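# Pry open a clipped cover with a trim tool

## Task

Use the trim tool to release every spring clip along the cover's front seam, so the cover pops open once the final clip lets go. The task fails if a clip breaks, if the tool is pushed with too much force, or if the tool is jammed into solid material rather than a slot. At the end the tool must be clear of all slots, and the opened state must hold without the robot supporting anything.

## Robot and tools

ROBOT AND FRAME
One arm with six revolute joints and a two-pad gripper, used here to handle a trim tool. The scene frame has its origin on the table surface under the arm's base. +z is up, and +y lies to the left when facing along +x. The base may sit slightly tilted relative to the table. Loose objects can occasionally get a brief push from outside.

execute_actions
Argument "actions" is a list holding zero or one entry; optional "pictures" (true/false) requests camera images.
- Empty list: nothing is commanded; the current state comes back, with pictures.
- Motion: {"rows": [[...], ...], "steps": n}. Only one list of rows is given, since there is one arm. It holds 1 to 15 rows, and each row holds 7 numbers in this order: waist, shoulder, elbow, wrist pitch, wrist yaw, wrist roll, opening. The six joint values are absolute target angles in radians in joint space, on the same scale as the printed Joint positions; they are not offsets. The opening is an absolute gripper command from -1 (shut) to +1 (fully open). Each row lasts one control step of 1/30 s. "steps" is 10 to 15 (15 if left out); when fewer rows than steps are given, the final row repeats.
- Wait: {"steps": n} with n up to 300 and no rows. It commands nothing and returns after n steps counted from the previous result; time spent replying is included.
Stated joint ranges (rad): waist -2.618 to 3.054, shoulder 0.000 to 3.142, elbow 0.000 to 3.142, wrist pitch -1.571 to 1.571, wrist yaw -1.571 to 1.571, wrist roll -2.094 to 2.094. True ends may differ by up to 0.036. A target more than 0.036 beyond a stated end, and farther out than the joint's last reported angle, makes the whole call rejected and nothing moves. Targets past the true end get clipped there, reported by "joint sent to its limit" (which may concern an earlier action). Missing that line does not prove more room exists.

MOTION LIMITS
Each step, the command reaching a joint stays within a lead of its measured angle: 0.202 waist, 0.258 shoulder, 0.238 elbow, 0.573 wrist pitch, 0.522 wrist yaw and wrist roll. If the targets would move the gripper over 70 mm from where it is measured, all targets are pulled back toward the current angles. Far goals therefore take several actions.

TIMING
The simulation keeps running while you think and type. Every result is taken 10 steps before its action ends; those remaining steps run during your reply, and the next action starts afterwards. The arm keeps chasing the last row sent until it has nearly stopped or a step is HELD; after that only a fresh action moves it further. Fingers still in motion finish their motion.

RESULT LINES
- Joint positions / Joint velocities: the six joints in the order above (rad, rad/s), then the pad gap in m and m/s (0.094 m = fully open).
- grip_measured: measured opening on the command scale. Readings may be off by about 1 mm, constant in a scene. To keep hold of the tool, command about 0.03 below grip_measured; a smaller margin grips more gently. Pad force caps near 50 to 62 N, lower on thin parts, with a brief spike on first contact.
- HELD: steps where all or part of your row was not sent.
- "joint command not followed": the clearance check changed or blocked targets (mounting blocks and posts count as part of the arm).
- MOTOR HOT from 75 °C; OVER-TEMPERATURE FAULT lines for a 10 s stop at 90 °C, or a collapse with loss of grip at 100 °C. Holding loads heats motors, even during thinking.

zoom_image
{"camera": name, "region": [x0, y0, x1, y1]} in pixels of that camera's latest image, origin top-left, region no bigger than 504 x 504. Cameras: cam_head_left and cam_head_right (896x504, pinhole, calibrated to the scene frame), cam_wrist (616x616 fisheye, pose not given).

show_instructions
No arguments. Returns the reference pages for the scene; moves nothing.

finished_scene
{"scene": number of the current scene}. Replying without any tool call ends everything.

CAUTIONS
Work the tool gently into the seam slots only; never ram it into solid parts, never force a clip until it snaps, and avoid heavy pressing. Withdraw the tool from the slots before finishing, and confirm the cover stays open unaided. Do not drop the tool, slam or strike things, or knock any object off the table. Move smoothly and keep load holding short to limit motor heat.

Each tool is called after ">>>" as name(argument=value, ...) on one line, values as JSON.

Reference images:

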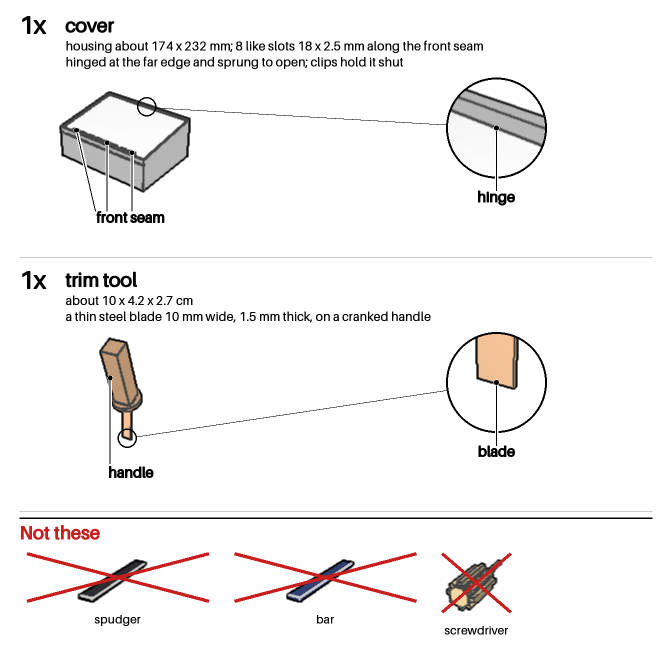

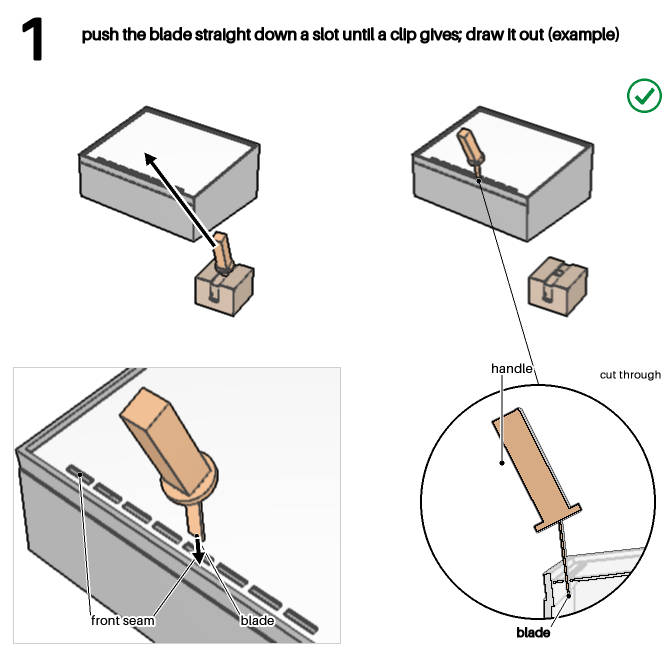

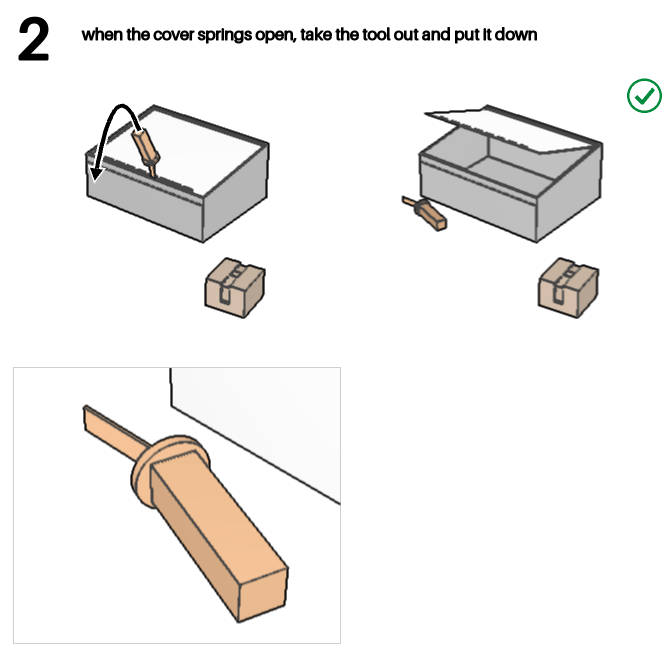

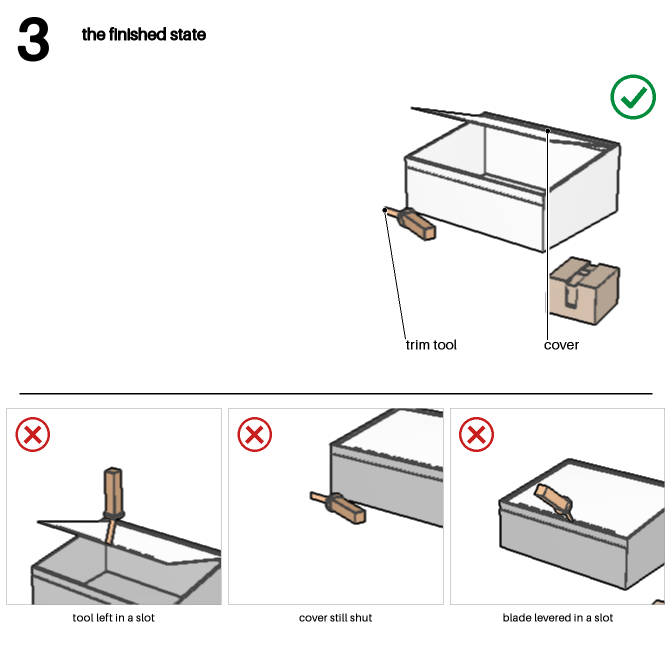

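## Session

>>> execute_actions(actions=[])

Scene clock: 0.00 s of 5100.00 s.
grip_measured=+1.000
Joint positions: [ 0.157  1.22   0.598  0.316  1.101 -1.806  0.094]
Joint velocities: [ 0.002 -0.012 -0.012  0.007 -0.066  0.051  0.   ]
Motor temperatures (°C, as the motors report them): [24 26 25 25 27 24]

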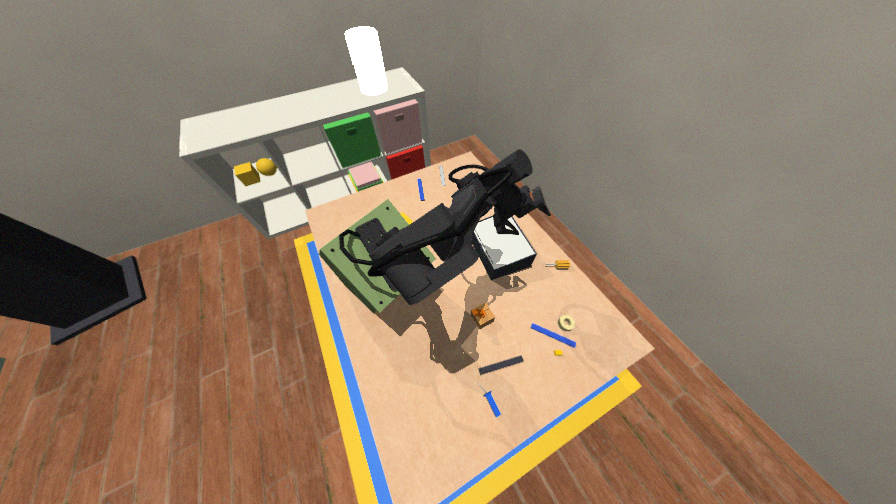

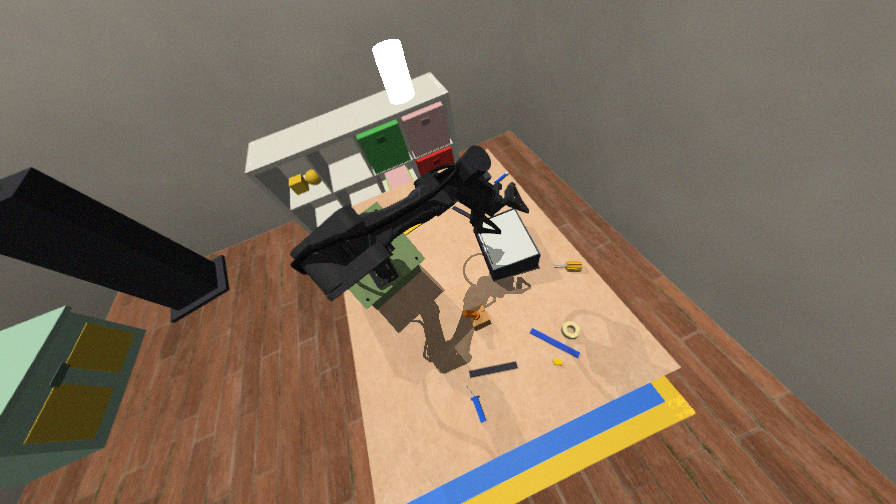

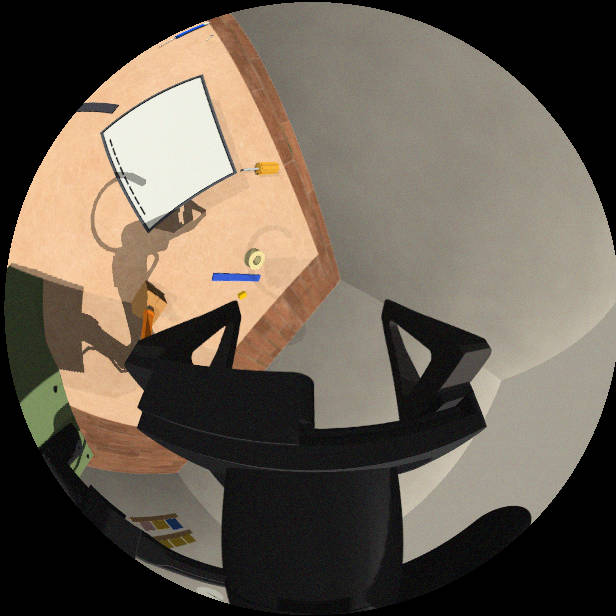

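>>> zoom_image(camera="cam_head_left", region=[300, 140, 680, 430])

>>> zoom_image(camera="cam_head_right", region=[300, 140, 680, 430])

Region (300, 140, 680, 430) of cam_head_left's 896x504 image, scaled by 1.326, with more detail than that image has; it fills the top 385 rows of this view, and the rest is white.

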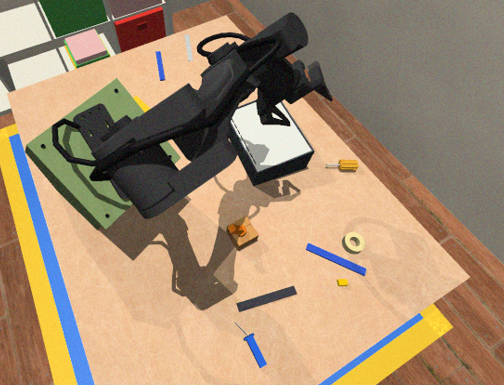

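Region (300, 140, 680, 430) of cam_head_right's 896x504 image, scaled by 1.326, with more detail than that image has; it fills the top 385 rows of this view, and the rest is white.

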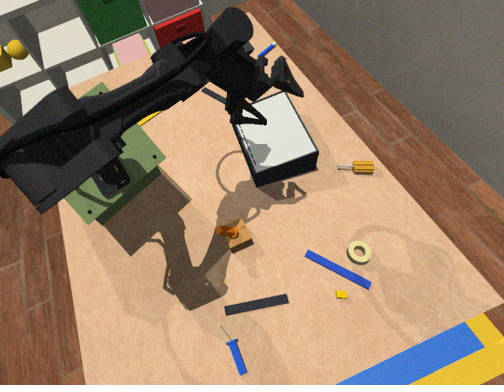

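>>> zoom_image(camera="cam_head_left", region=[300, 140, 580, 330])

>>> zoom_image(camera="cam_head_right", region=[280, 140, 560, 330])

Region (300, 140, 580, 330) of cam_head_left's 896x504 image, scaled by 1.800, with more detail than that image has; it fills the top 342 rows of this view, and the rest is white.

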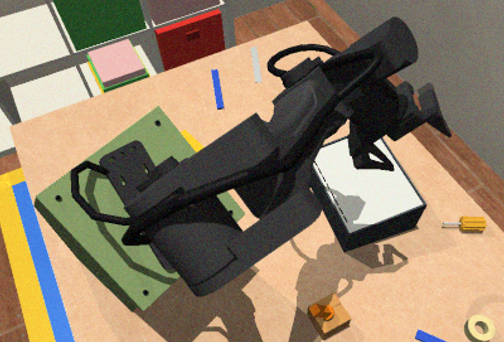

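Region (280, 140, 560, 330) of cam_head_right's 896x504 image, scaled by 1.800, with more detail than that image has; it fills the top 342 rows of this view, and the rest is white.

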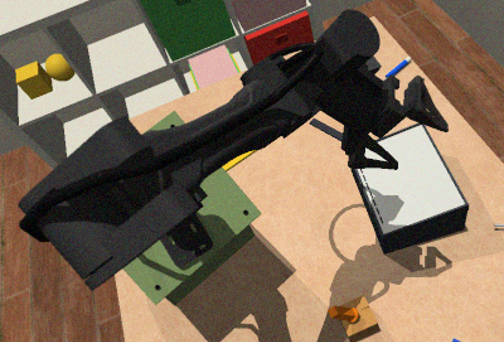

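>>> zoom_image(camera="cam_head_left", region=[310, 190, 450, 320])

>>> zoom_image(camera="cam_head_right", region=[300, 190, 440, 320])

Region (310, 190, 450, 320) of cam_head_left's 896x504 image, scaled by 3.600, with more detail than that image has; it fills the top 468 rows of this view, and the rest is white.

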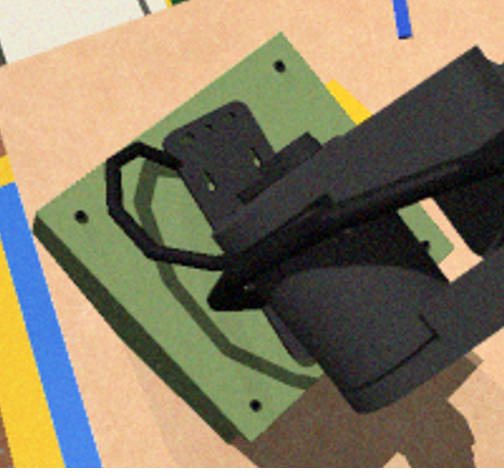

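Region (300, 190, 440, 320) of cam_head_right's 896x504 image, scaled by 3.600, with more detail than that image has; it fills the top 468 rows of this view, and the rest is white.

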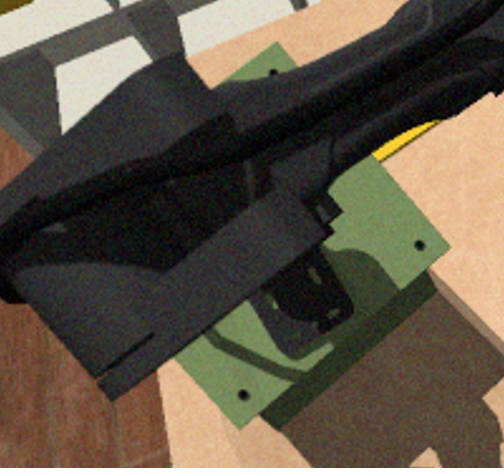

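>>> zoom_image(camera="cam_head_left", region=[450, 200, 600, 340])

>>> zoom_image(camera="cam_head_right", region=[450, 200, 600, 340])

Region (450, 200, 600, 340) of cam_head_left's 896x504 image, scaled by 3.360, with more detail than that image has; it fills the top 470 rows of this view, and the rest is white.

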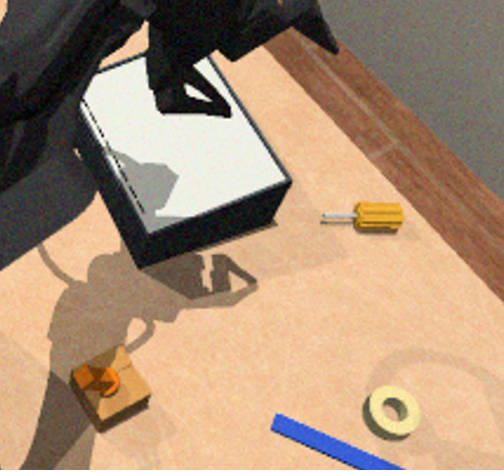

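Region (450, 200, 600, 340) of cam_head_right's 896x504 image, scaled by 3.360, with more detail than that image has; it fills the top 470 rows of this view, and the rest is white.

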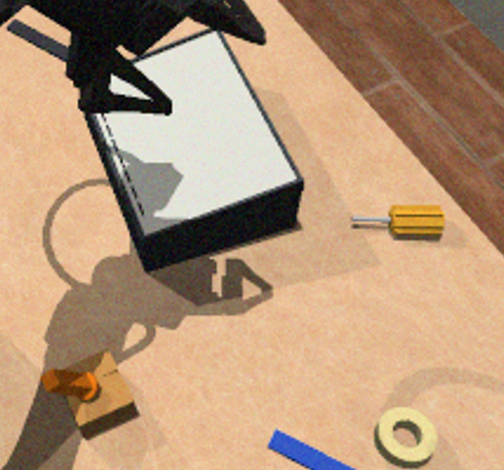

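>>> execute_actions(actions=[{"rows": [[0.0,1.2,0.58,0.28,0.95,-1.6,1.0],[-0.15,1.18,0.56,0.24,0.8,-1.4,1.0],[-0.3,1.16,0.54,0.2,0.65,-1.2,1.0],[-0.45,1.14,0.52,0.16,0.5,-1.0,1.0],[-0.6,1.12,0.5,0.12,0.35,-0.8,1.0],[-0.75,1.1,0.48,0.08,0.2,-0.6,1.0],[-0.9,1.08,0.46,0.04,0.05,-0.4,1.0],[-1.05,1.07,0.44,0.0,-0.1,-0.2,1.0],[-1.2,1.06,0.42,-0.03,-0.25,0.0,1.0],[-1.32,1.05,0.40,-0.06,-0.4,0.2,1.0],[-1.44,1.04,0.372,-0.075,-0.487,0.346,1.0]], "steps": 15}])

>>> execute_actions(actions=[{"steps": 60}], pictures=true)

Scene clock: 33.67 s of 5100.00 s.
grip_measured=+1.000
Joint positions: [-0.147  1.175  0.567  0.258  0.77  -1.42   0.094]
Joint velocities: [-2.234 -0.603 -0.505 -0.652 -2.747  2.806  0.   ]
Motor temperatures (°C, as the motors report them): [24 26 27 27 27 24]
Steps of this call (steps 1 to 90: nothing new was sent; then 30.50 s passed at rest; steps 91 to 95: the first 5 steps of this action). Readings (joint positions):
91: [0.135 1.220 0.598 0.314 1.072 -1.775]
92: [0.081 1.217 0.598 0.308 1.018 -1.710]
94: [-0.068 1.195 0.583 0.279 0.866 -1.519]
95: the state above

Scene clock: 35.67 s of 5100.00 s.
grip_measured=+1.000
Joint positions: [-1.435  1.062  0.385 -0.056 -0.474  0.339  0.094]
Joint velocities: [-0.012  0.007 -0.007 -0.037 -0.095 -0.081  0.   ]
Motor temperatures (°C, as the motors report them): [24 26 27 27 27 24]
Kept back: nothing.
Steps of this call (steps 1 to 10: the last 10 steps of your previous action; steps 11 to 45: the robot went on to your last target; steps 46 to 60: nothing new was sent). Readings (joint positions):
1: [-0.226 1.153 0.549 0.233 0.672 -1.321]
2: [-0.304 1.131 0.529 0.204 0.574 -1.222]
4: [-0.461 1.095 0.487 0.142 0.378 -1.024]
8: [-0.772 1.062 0.406 0.028 -0.011 -0.626]
60: the state above
The arm was judged still, so your last target was given up. Only a new action makes it travel on or press farther. Fingers that are still opening or closing keep moving.

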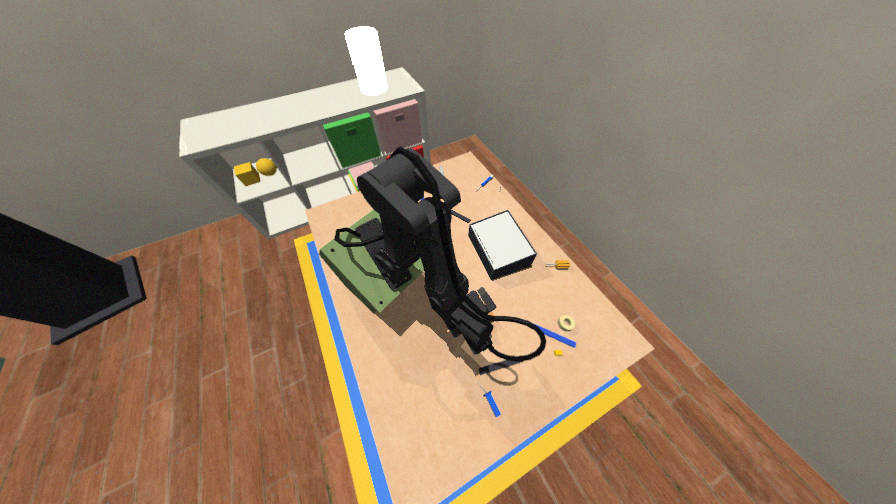

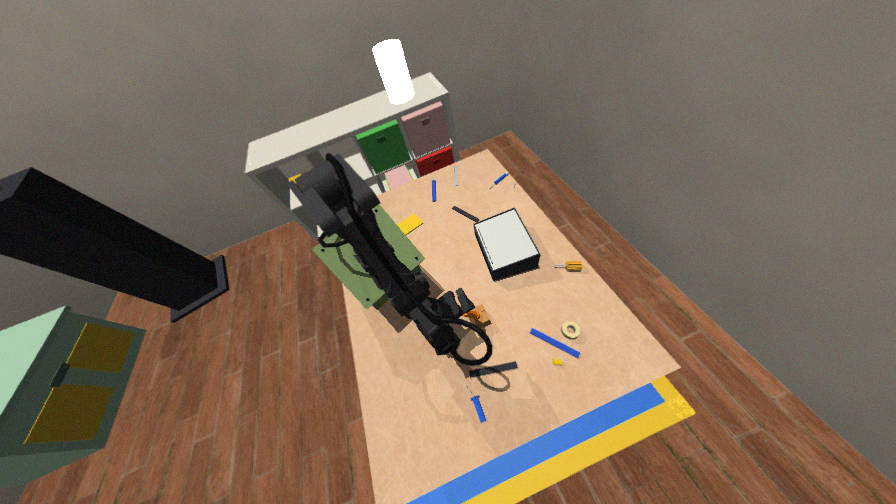

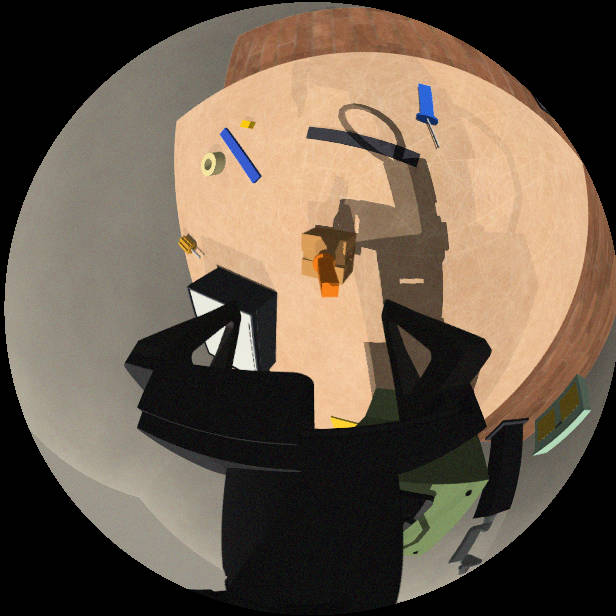

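>>> zoom_image(camera="cam_wrist", region=[200, 180, 440, 380])

>>> zoom_image(camera="cam_head_right", region=[380, 250, 540, 390])

>>> zoom_image(camera="cam_head_left", region=[400, 250, 560, 390])

Region (200, 180, 440, 380) of cam_wrist's 616x616 image, scaled by 2.100, with more detail than that image has.

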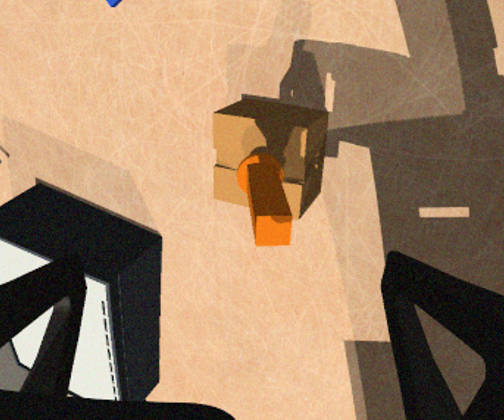

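Region (380, 250, 540, 390) of cam_head_right's 896x504 image, scaled by 3.150, with more detail than that image has; it fills the top 441 rows of this view, and the rest is white.

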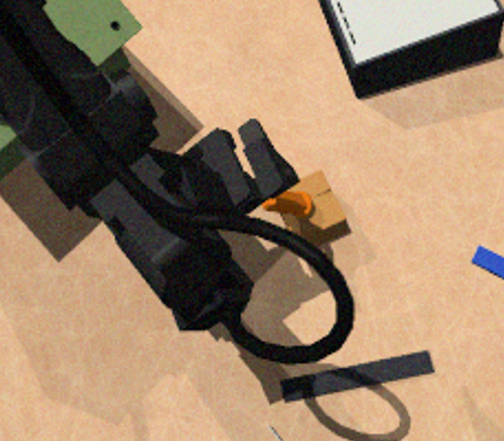

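Region (400, 250, 560, 390) of cam_head_left's 896x504 image, scaled by 3.150, with more detail than that image has; it fills the top 441 rows of this view, and the rest is white.

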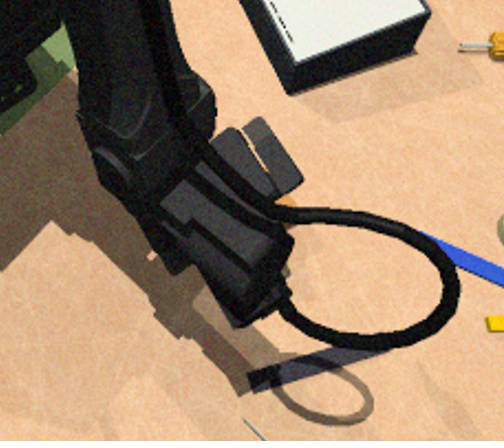

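>>> execute_actions(actions=[{"rows": [[-1.425,1.09,0.352,0.0,-0.476,0.357,1.0],[-1.41,1.14,0.332,0.076,-0.465,0.368,1.0],[-1.395,1.19,0.312,0.152,-0.454,0.38,1.0],[-1.38,1.24,0.293,0.228,-0.442,0.391,1.0],[-1.366,1.294,0.273,0.303,-0.431,0.402,1.0]], "steps": 15}])

>>> execute_actions(actions=[{"steps": 30}], pictures=true)

Scene clock: 38.83 s of 5100.00 s.
grip_measured=+1.000
Joint positions: [-1.402  1.185  0.348  0.111 -0.463  0.364  0.094]
Joint velocities: [ 0.403  1.443 -0.447  1.531  0.212  0.198  0.   ]
Motor temperatures (°C, as the motors report them): [24 27 27 27 27 24]
Steps of this call (steps 1 to 90: nothing new was sent; steps 91 to 95: the first 5 steps of this action). Readings (joint positions):
91: [-1.435 1.064 0.384 -0.051 -0.474 0.341]
92: [-1.433 1.074 0.380 -0.027 -0.474 0.345]
94: [-1.415 1.137 0.362 0.058 -0.468 0.356]
95: the state above

Scene clock: 39.83 s of 5100.00 s.
grip_measured=+1.000
Joint positions: [-1.377  1.289  0.283  0.291 -0.439  0.395  0.094]
Joint velocities: [-0.002  0.007 -0.017  0.022  0.095 -0.037  0.   ]
Motor temperatures (°C, as the motors report them): [24 27 26 27 27 24]
Kept back: nothing.
Steps of this call (steps 1 to 10: the last 10 steps of your previous action; steps 11 to 30: the robot went on to your last target). Readings (joint positions):
1: [-1.390 1.230 0.333 0.152 -0.458 0.370]
2: [-1.382 1.262 0.317 0.176 -0.454 0.375]
4: [-1.377 1.288 0.291 0.202 -0.448 0.383]
8: [-1.377 1.289 0.283 0.248 -0.442 0.391]
30: the state above
The arm was judged still, so your last target was given up. Only a new action makes it travel on or press farther. Fingers that are still opening or closing keep moving.

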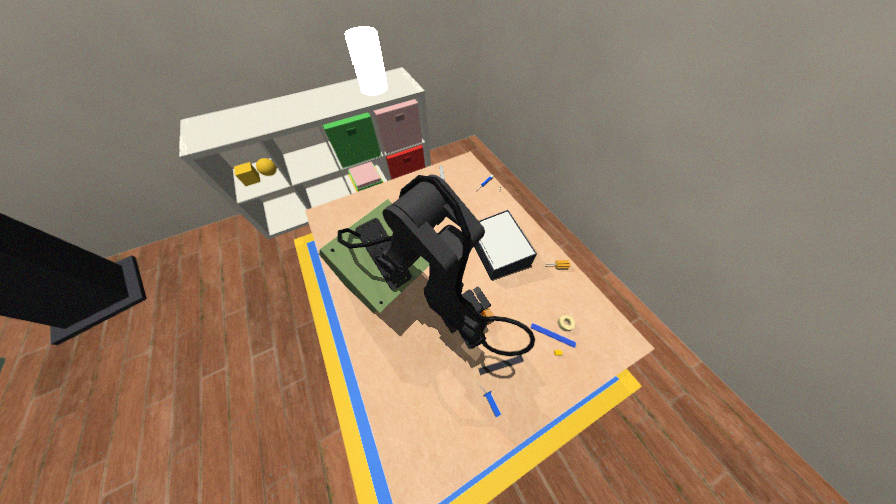

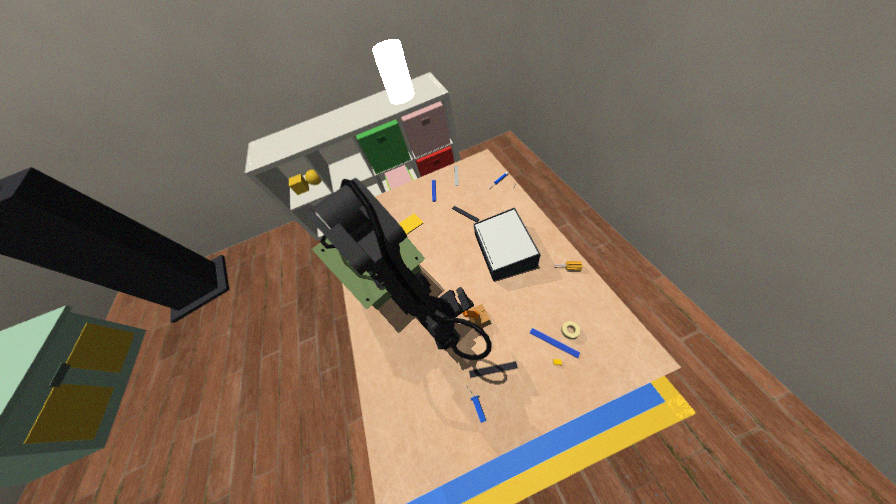

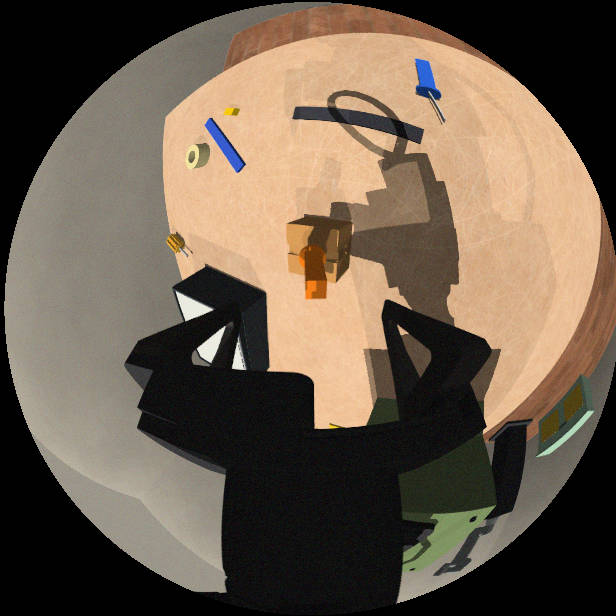

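>>> zoom_image(camera="cam_wrist", region=[200, 180, 440, 380])

>>> zoom_image(camera="cam_head_right", region=[400, 260, 520, 360])

Region (200, 180, 440, 380) of cam_wrist's 616x616 image, scaled by 2.100, with more detail than that image has.

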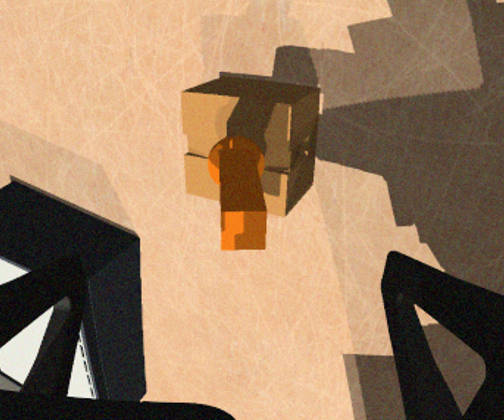

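Region (400, 260, 520, 360) of cam_head_right's 896x504 image, scaled by 4.200, with more detail than that image has.

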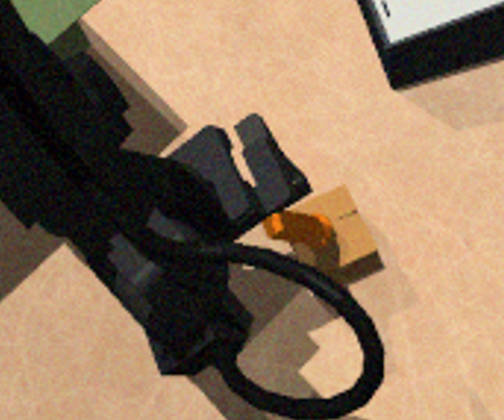

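>>> execute_actions(actions=[{"rows": [[-1.346,1.36,0.282,0.368,-0.416,0.415,0.8],[-1.326,1.424,0.291,0.432,-0.401,0.429,0.6],[-1.306,1.488,0.3,0.497,-0.387,0.442,0.4],[-1.286,1.552,0.31,0.561,-0.372,0.456,0.2],[-1.265,1.617,0.319,0.626,-0.357,0.469,0.0]], "steps": 15}])

>>> execute_actions(actions=[{"steps": 30}], pictures=true)

Scene clock: 43.63 s of 5100.00 s.
grip_measured=+0.104
Joint positions: [-1.312  1.489  0.289  0.449 -0.406  0.424  0.052]
Joint velocities: [ 0.574  1.917  0.144  1.209  0.256  0.315 -0.205]
Motor temperatures (°C, as the motors report them): [24 27 26 27 27 24]
Steps of this call (steps 1 to 90: nothing new was sent; then 0.63 s passed at rest; steps 91 to 95: the first 5 steps of this action). Readings (joint positions):
91: [-1.374 1.297 0.283 0.302 -0.436 0.398]
92: [-1.364 1.323 0.283 0.330 -0.431 0.402]
94: [-1.332 1.424 0.285 0.408 -0.416 0.416]
95: the state above

Scene clock: 44.63 s of 5100.00 s.
grip_measured=+0.002
Joint positions: [-1.274  1.613  0.294  0.614 -0.366  0.462  0.047]
Joint velocities: [ 0.007 -0.002 -0.012  0.037 -0.081  0.037  0.   ]
Motor temperatures (°C, as the motors report them): [24 27 26 27 27 24]
Kept back: nothing.
Steps of this call (steps 1 to 10: the last 10 steps of your previous action; steps 11 to 30: the robot went on to your last target). Readings (joint positions):
1: [-1.294 1.547 0.293 0.482 -0.398 0.432]
2: [-1.282 1.585 0.294 0.502 -0.392 0.438]
4: [-1.274 1.612 0.294 0.526 -0.383 0.447]
8: [-1.274 1.613 0.294 0.580 -0.372 0.456]
30: the state above
The arm was judged still, so your last target was given up. Only a new action makes it travel on or press farther. Fingers that are still opening or closing keep moving.

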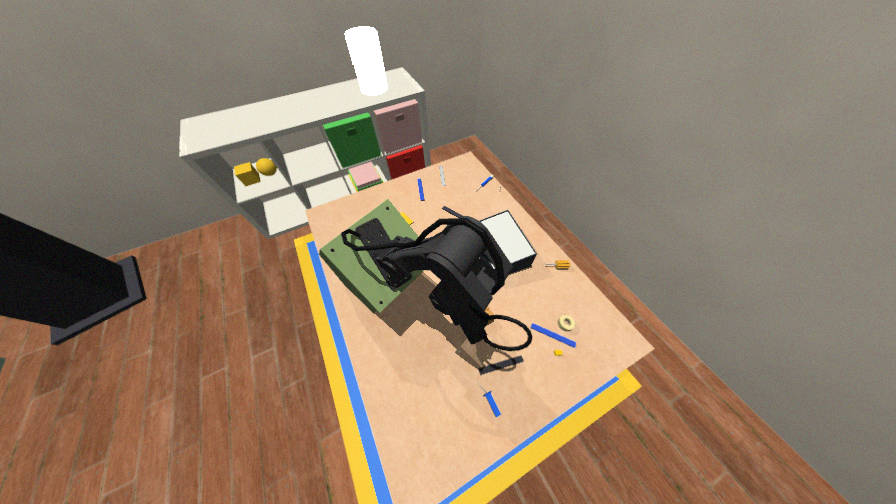

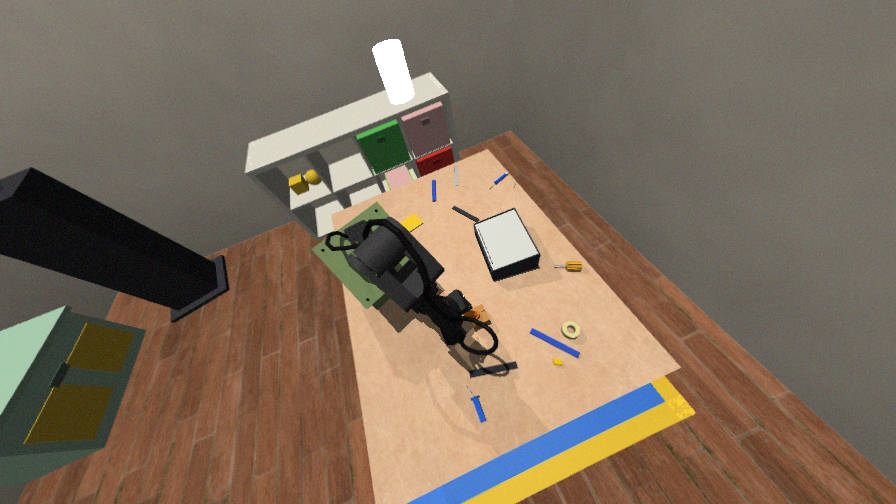

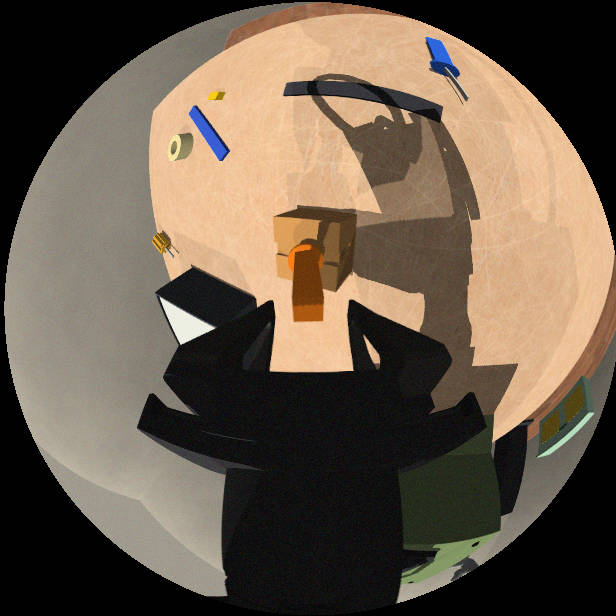

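>>> execute_actions(actions=[{"rows": [[-1.25,1.665,0.336,0.66,-0.345,0.479,0.0],[-1.234,1.712,0.353,0.693,-0.333,0.49,0.0],[-1.219,1.76,0.37,0.727,-0.321,0.5,0.0],[-1.203,1.807,0.388,0.761,-0.309,0.51,0.0],[-1.188,1.855,0.405,0.7945,-0.2975,0.5205,0.0]], "steps": 15}])

>>> execute_actions(actions=[{"steps": 30}], pictures=true)

Scene clock: 46.27 s of 5100.00 s.
grip_measured=+0.002
Joint positions: [-1.228  1.755  0.353  0.694 -0.338  0.485  0.047]
Joint velocities: [0.432 1.365 0.579 0.725 0.168 0.242 0.   ]
Motor temperatures (°C, as the motors report them): [24 27 26 27 27 24]
Steps of this call (steps 1 to 44: nothing new was sent; steps 45 to 49: the first 5 steps of this action). Readings (joint positions):
45: [-1.272 1.617 0.295 0.620 -0.363 0.464]
46: [-1.267 1.635 0.302 0.632 -0.359 0.468]
48: [-1.243 1.708 0.333 0.671 -0.346 0.478]
49: the state above

Scene clock: 47.27 s of 5100.00 s.
grip_measured=+0.002
Joint positions: [-1.197  1.843  0.382  0.784 -0.306  0.514  0.047]
Joint velocities: [ 0.002  0.002  0.017 -0.007  0.037 -0.037  0.001]
Motor temperatures (°C, as the motors report them): [24 27 26 27 27 24]
Kept back: nothing.
Steps of this call (steps 1 to 10: the last 10 steps of your previous action; steps 11 to 30: the robot went on to your last target). Readings (joint positions):
1: [-1.214 1.796 0.370 0.714 -0.331 0.491]
2: [-1.204 1.823 0.380 0.727 -0.327 0.495]
4: [-1.197 1.842 0.382 0.741 -0.320 0.502]
8: [-1.197 1.843 0.382 0.766 -0.312 0.509]
30: the state above
The arm was judged still, so your last target was given up. Only a new action makes it travel on or press farther. Fingers that are still opening or closing keep moving.

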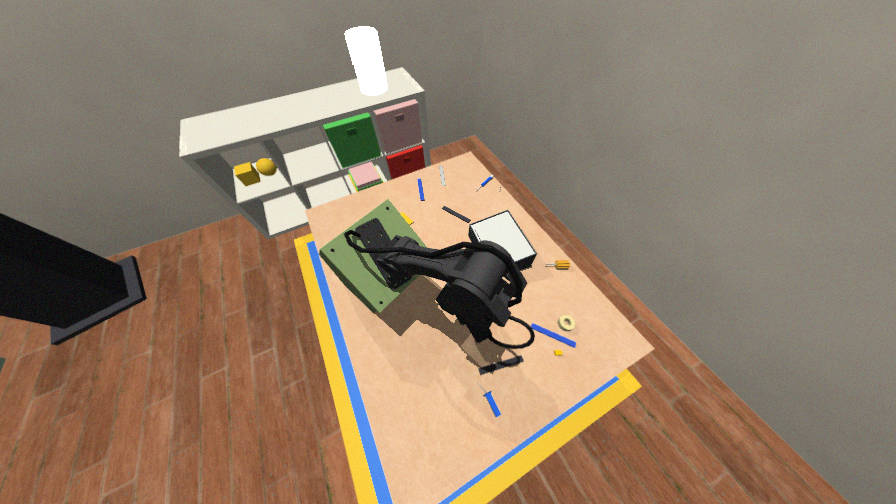

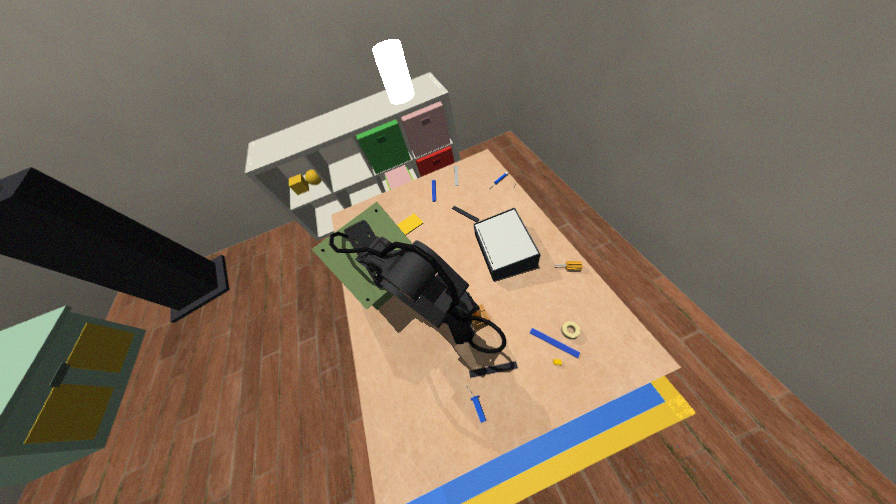

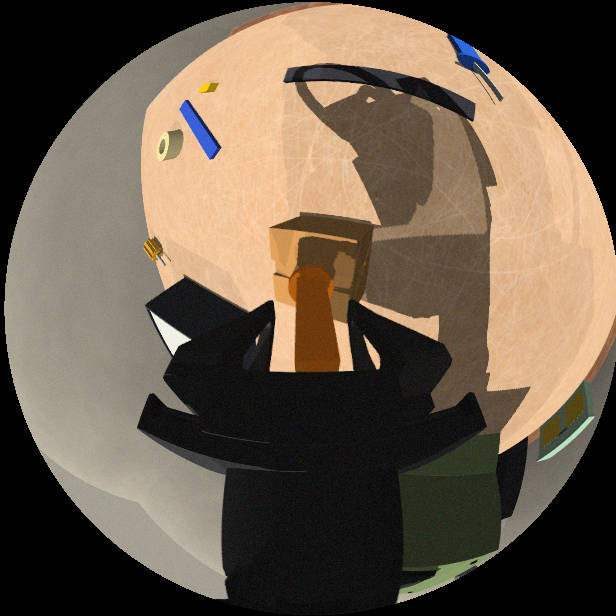

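>>> zoom_image(camera="cam_wrist", region=[200, 190, 440, 390])

Region (200, 190, 440, 390) of cam_wrist's 616x616 image, scaled by 2.100, with more detail than that image has.

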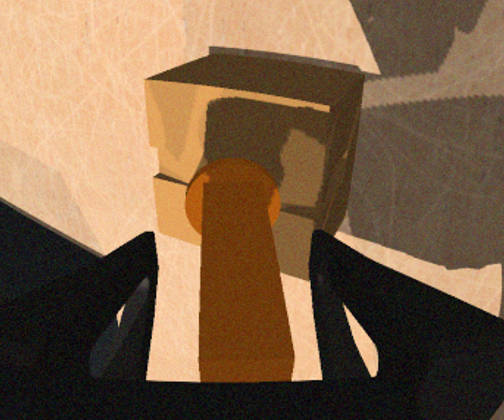

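>>> execute_actions(actions=[{"rows": [[-1.205,1.83,0.41,0.77,-0.315,0.51,0.0],[-1.213,1.82,0.418,0.75,-0.322,0.505,0.0],[-1.22,1.808,0.426,0.727,-0.33,0.5,0.0]], "steps": 15}])

>>> execute_actions(actions=[{"steps": 20}], pictures=true)

Scene clock: 49.83 s of 5100.00 s.
grip_measured=+0.002
Joint positions: [-1.204  1.828  0.391  0.759 -0.313  0.513  0.047]
Joint velocities: [-0.085 -0.134  0.12  -0.037 -0.007  0.037 -0.   ]
Motor temperatures (°C, as the motors report them): [24 27 26 27 27 24]
Steps of this call (steps 1 to 72: nothing new was sent; steps 73 to 77: the first 5 steps of this action). Readings (joint positions):
73: [-1.197 1.843 0.382 0.784 -0.306 0.514]
74: [-1.197 1.842 0.382 0.781 -0.306 0.514]
76: [-1.201 1.833 0.387 0.764 -0.311 0.513]
77: the state above

Scene clock: 50.50 s of 5100.00 s.
grip_measured=+0.002
Joint positions: [-1.209  1.82   0.403  0.747 -0.318  0.512  0.047]
Joint velocities: [ 0.002 -0.017 -0.022 -0.081  0.037 -0.022  0.001]
Motor temperatures (°C, as the motors report them): [24 27 26 27 27 24]
Kept back: nothing.
Steps of this call (steps 1 to 10: the last 10 steps of your previous action; steps 11 to 20: the robot went on to your last target). Readings (joint positions):
1: [-1.207 1.824 0.395 0.757 -0.313 0.513]
2: [-1.208 1.822 0.399 0.757 -0.314 0.513]
4: [-1.209 1.820 0.402 0.757 -0.315 0.513]
8: [-1.209 1.820 0.403 0.751 -0.317 0.513]
20: the state above

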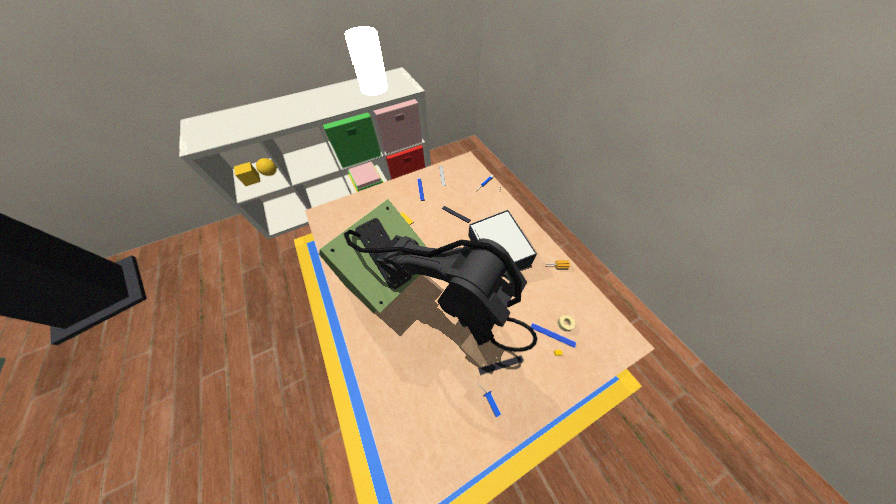

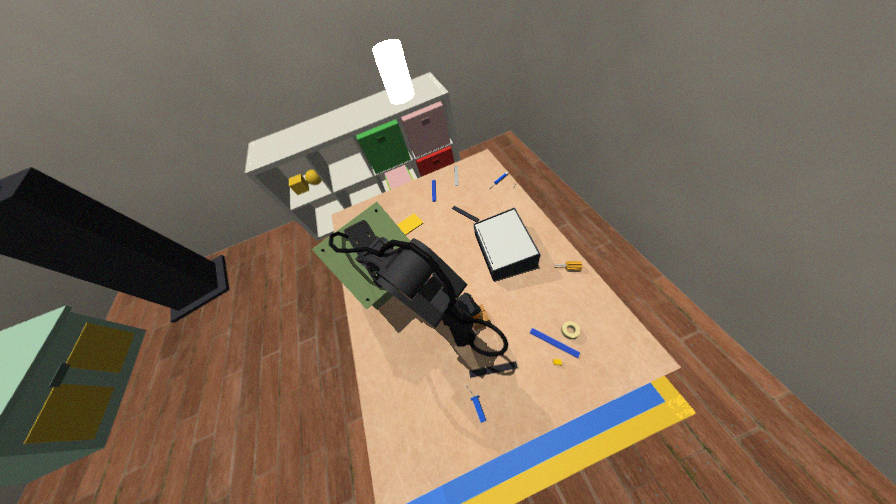

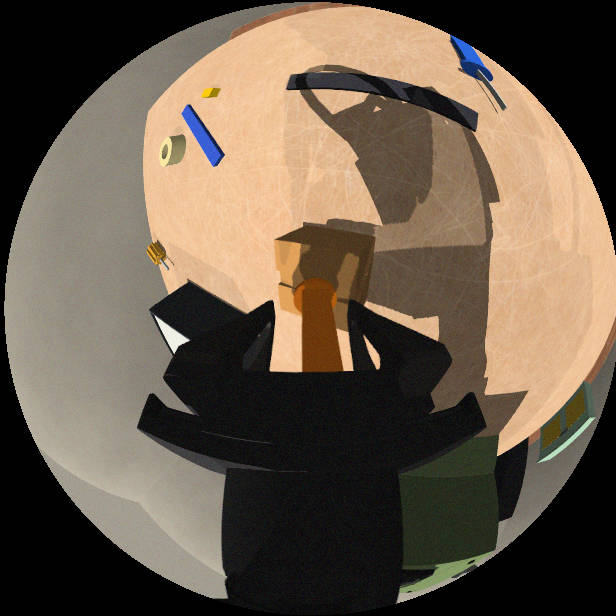

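>>> zoom_image(camera="cam_wrist", region=[200, 190, 440, 390])

Region (200, 190, 440, 390) of cam_wrist's 616x616 image, scaled by 2.100, with more detail than that image has.

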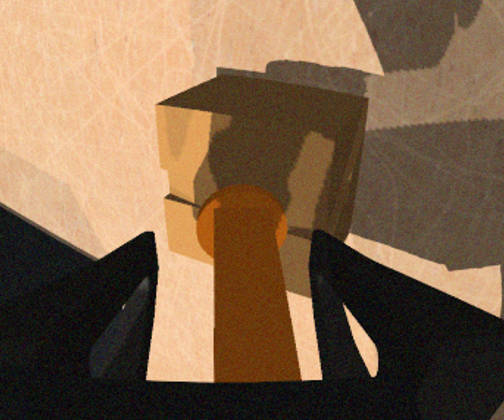

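>>> execute_actions(actions=[{"rows": [[-1.228,1.825,0.426,0.75,-0.336,0.495,0.0],[-1.235,1.842,0.426,0.77,-0.342,0.49,0.0]], "steps": 15}])

>>> execute_actions(actions=[{"steps": 20}], pictures=true)

>>> zoom_image(camera="cam_wrist", region=[200, 190, 440, 390])

Scene clock: 52.80 s of 5100.00 s.
grip_measured=+0.002
Joint positions: [-1.222  1.82   0.403  0.754 -0.325  0.506  0.047]
Joint velocities: [-0.051  0.007  0.027  0.081 -0.022 -0.125 -0.   ]
Motor temperatures (°C, as the motors report them): [24 27 26 27 27 24]
Steps of this call (steps 1 to 15: the robot went on to your last target; steps 16 to 64: nothing new was sent; steps 65 to 69: the first 5 steps of this action). Readings (joint positions):
65: [-1.210 1.820 0.403 0.747 -0.319 0.511]
66: [-1.212 1.820 0.403 0.748 -0.322 0.510]
68: [-1.220 1.820 0.403 0.752 -0.325 0.507]
69: the state above

Scene clock: 53.47 s of 5100.00 s.
grip_measured=+0.002
Joint positions: [-1.224  1.82   0.403  0.759 -0.33   0.502  0.047]
Joint velocities: [-0.007 -0.002 -0.012  0.022  0.007 -0.022  0.   ]
Motor temperatures (°C, as the motors report them): [24 27 26 27 27 24]
Kept back: nothing.
Steps of this call (steps 1 to 10: the last 10 steps of your previous action; steps 11 to 15: the robot went on to your last target; steps 16 to 20: nothing new was sent). Readings (joint positions):
1: [-1.224 1.820 0.403 0.755 -0.326 0.505]
2: [-1.224 1.820 0.403 0.756 -0.326 0.505]
4: [-1.224 1.820 0.403 0.757 -0.327 0.504]
8: [-1.224 1.820 0.403 0.759 -0.329 0.503]
20: the state above
The arm was judged still, so your last target was given up. Only a new action makes it travel on or press farther. Fingers that are still opening or closing keep moving.

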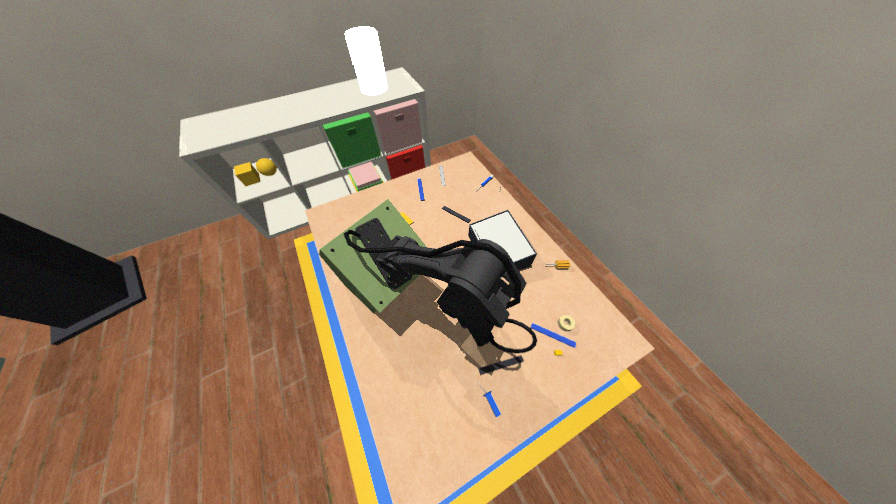

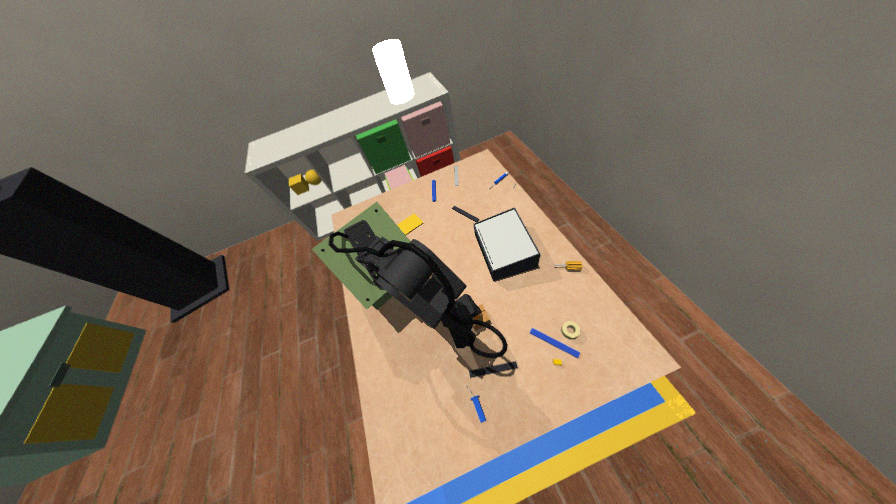

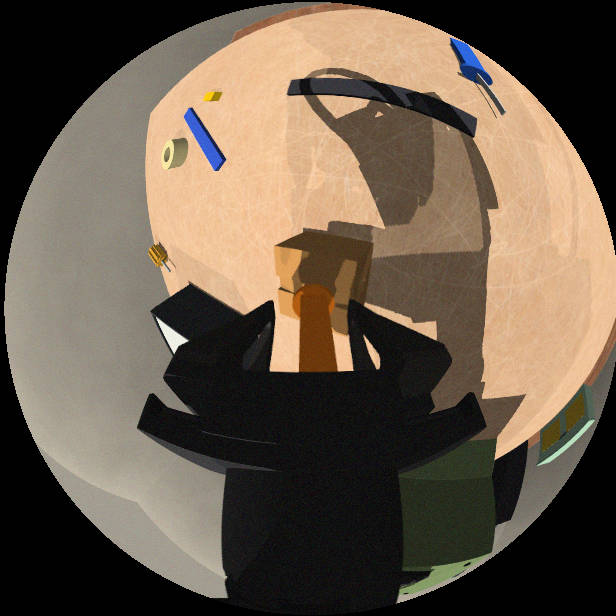

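Region (200, 190, 440, 390) of cam_wrist's 616x616 image, scaled by 2.100, with more detail than that image has.

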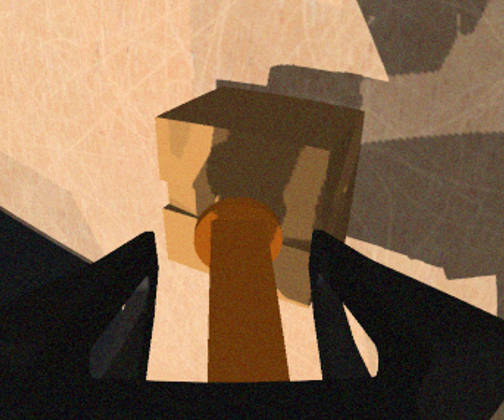

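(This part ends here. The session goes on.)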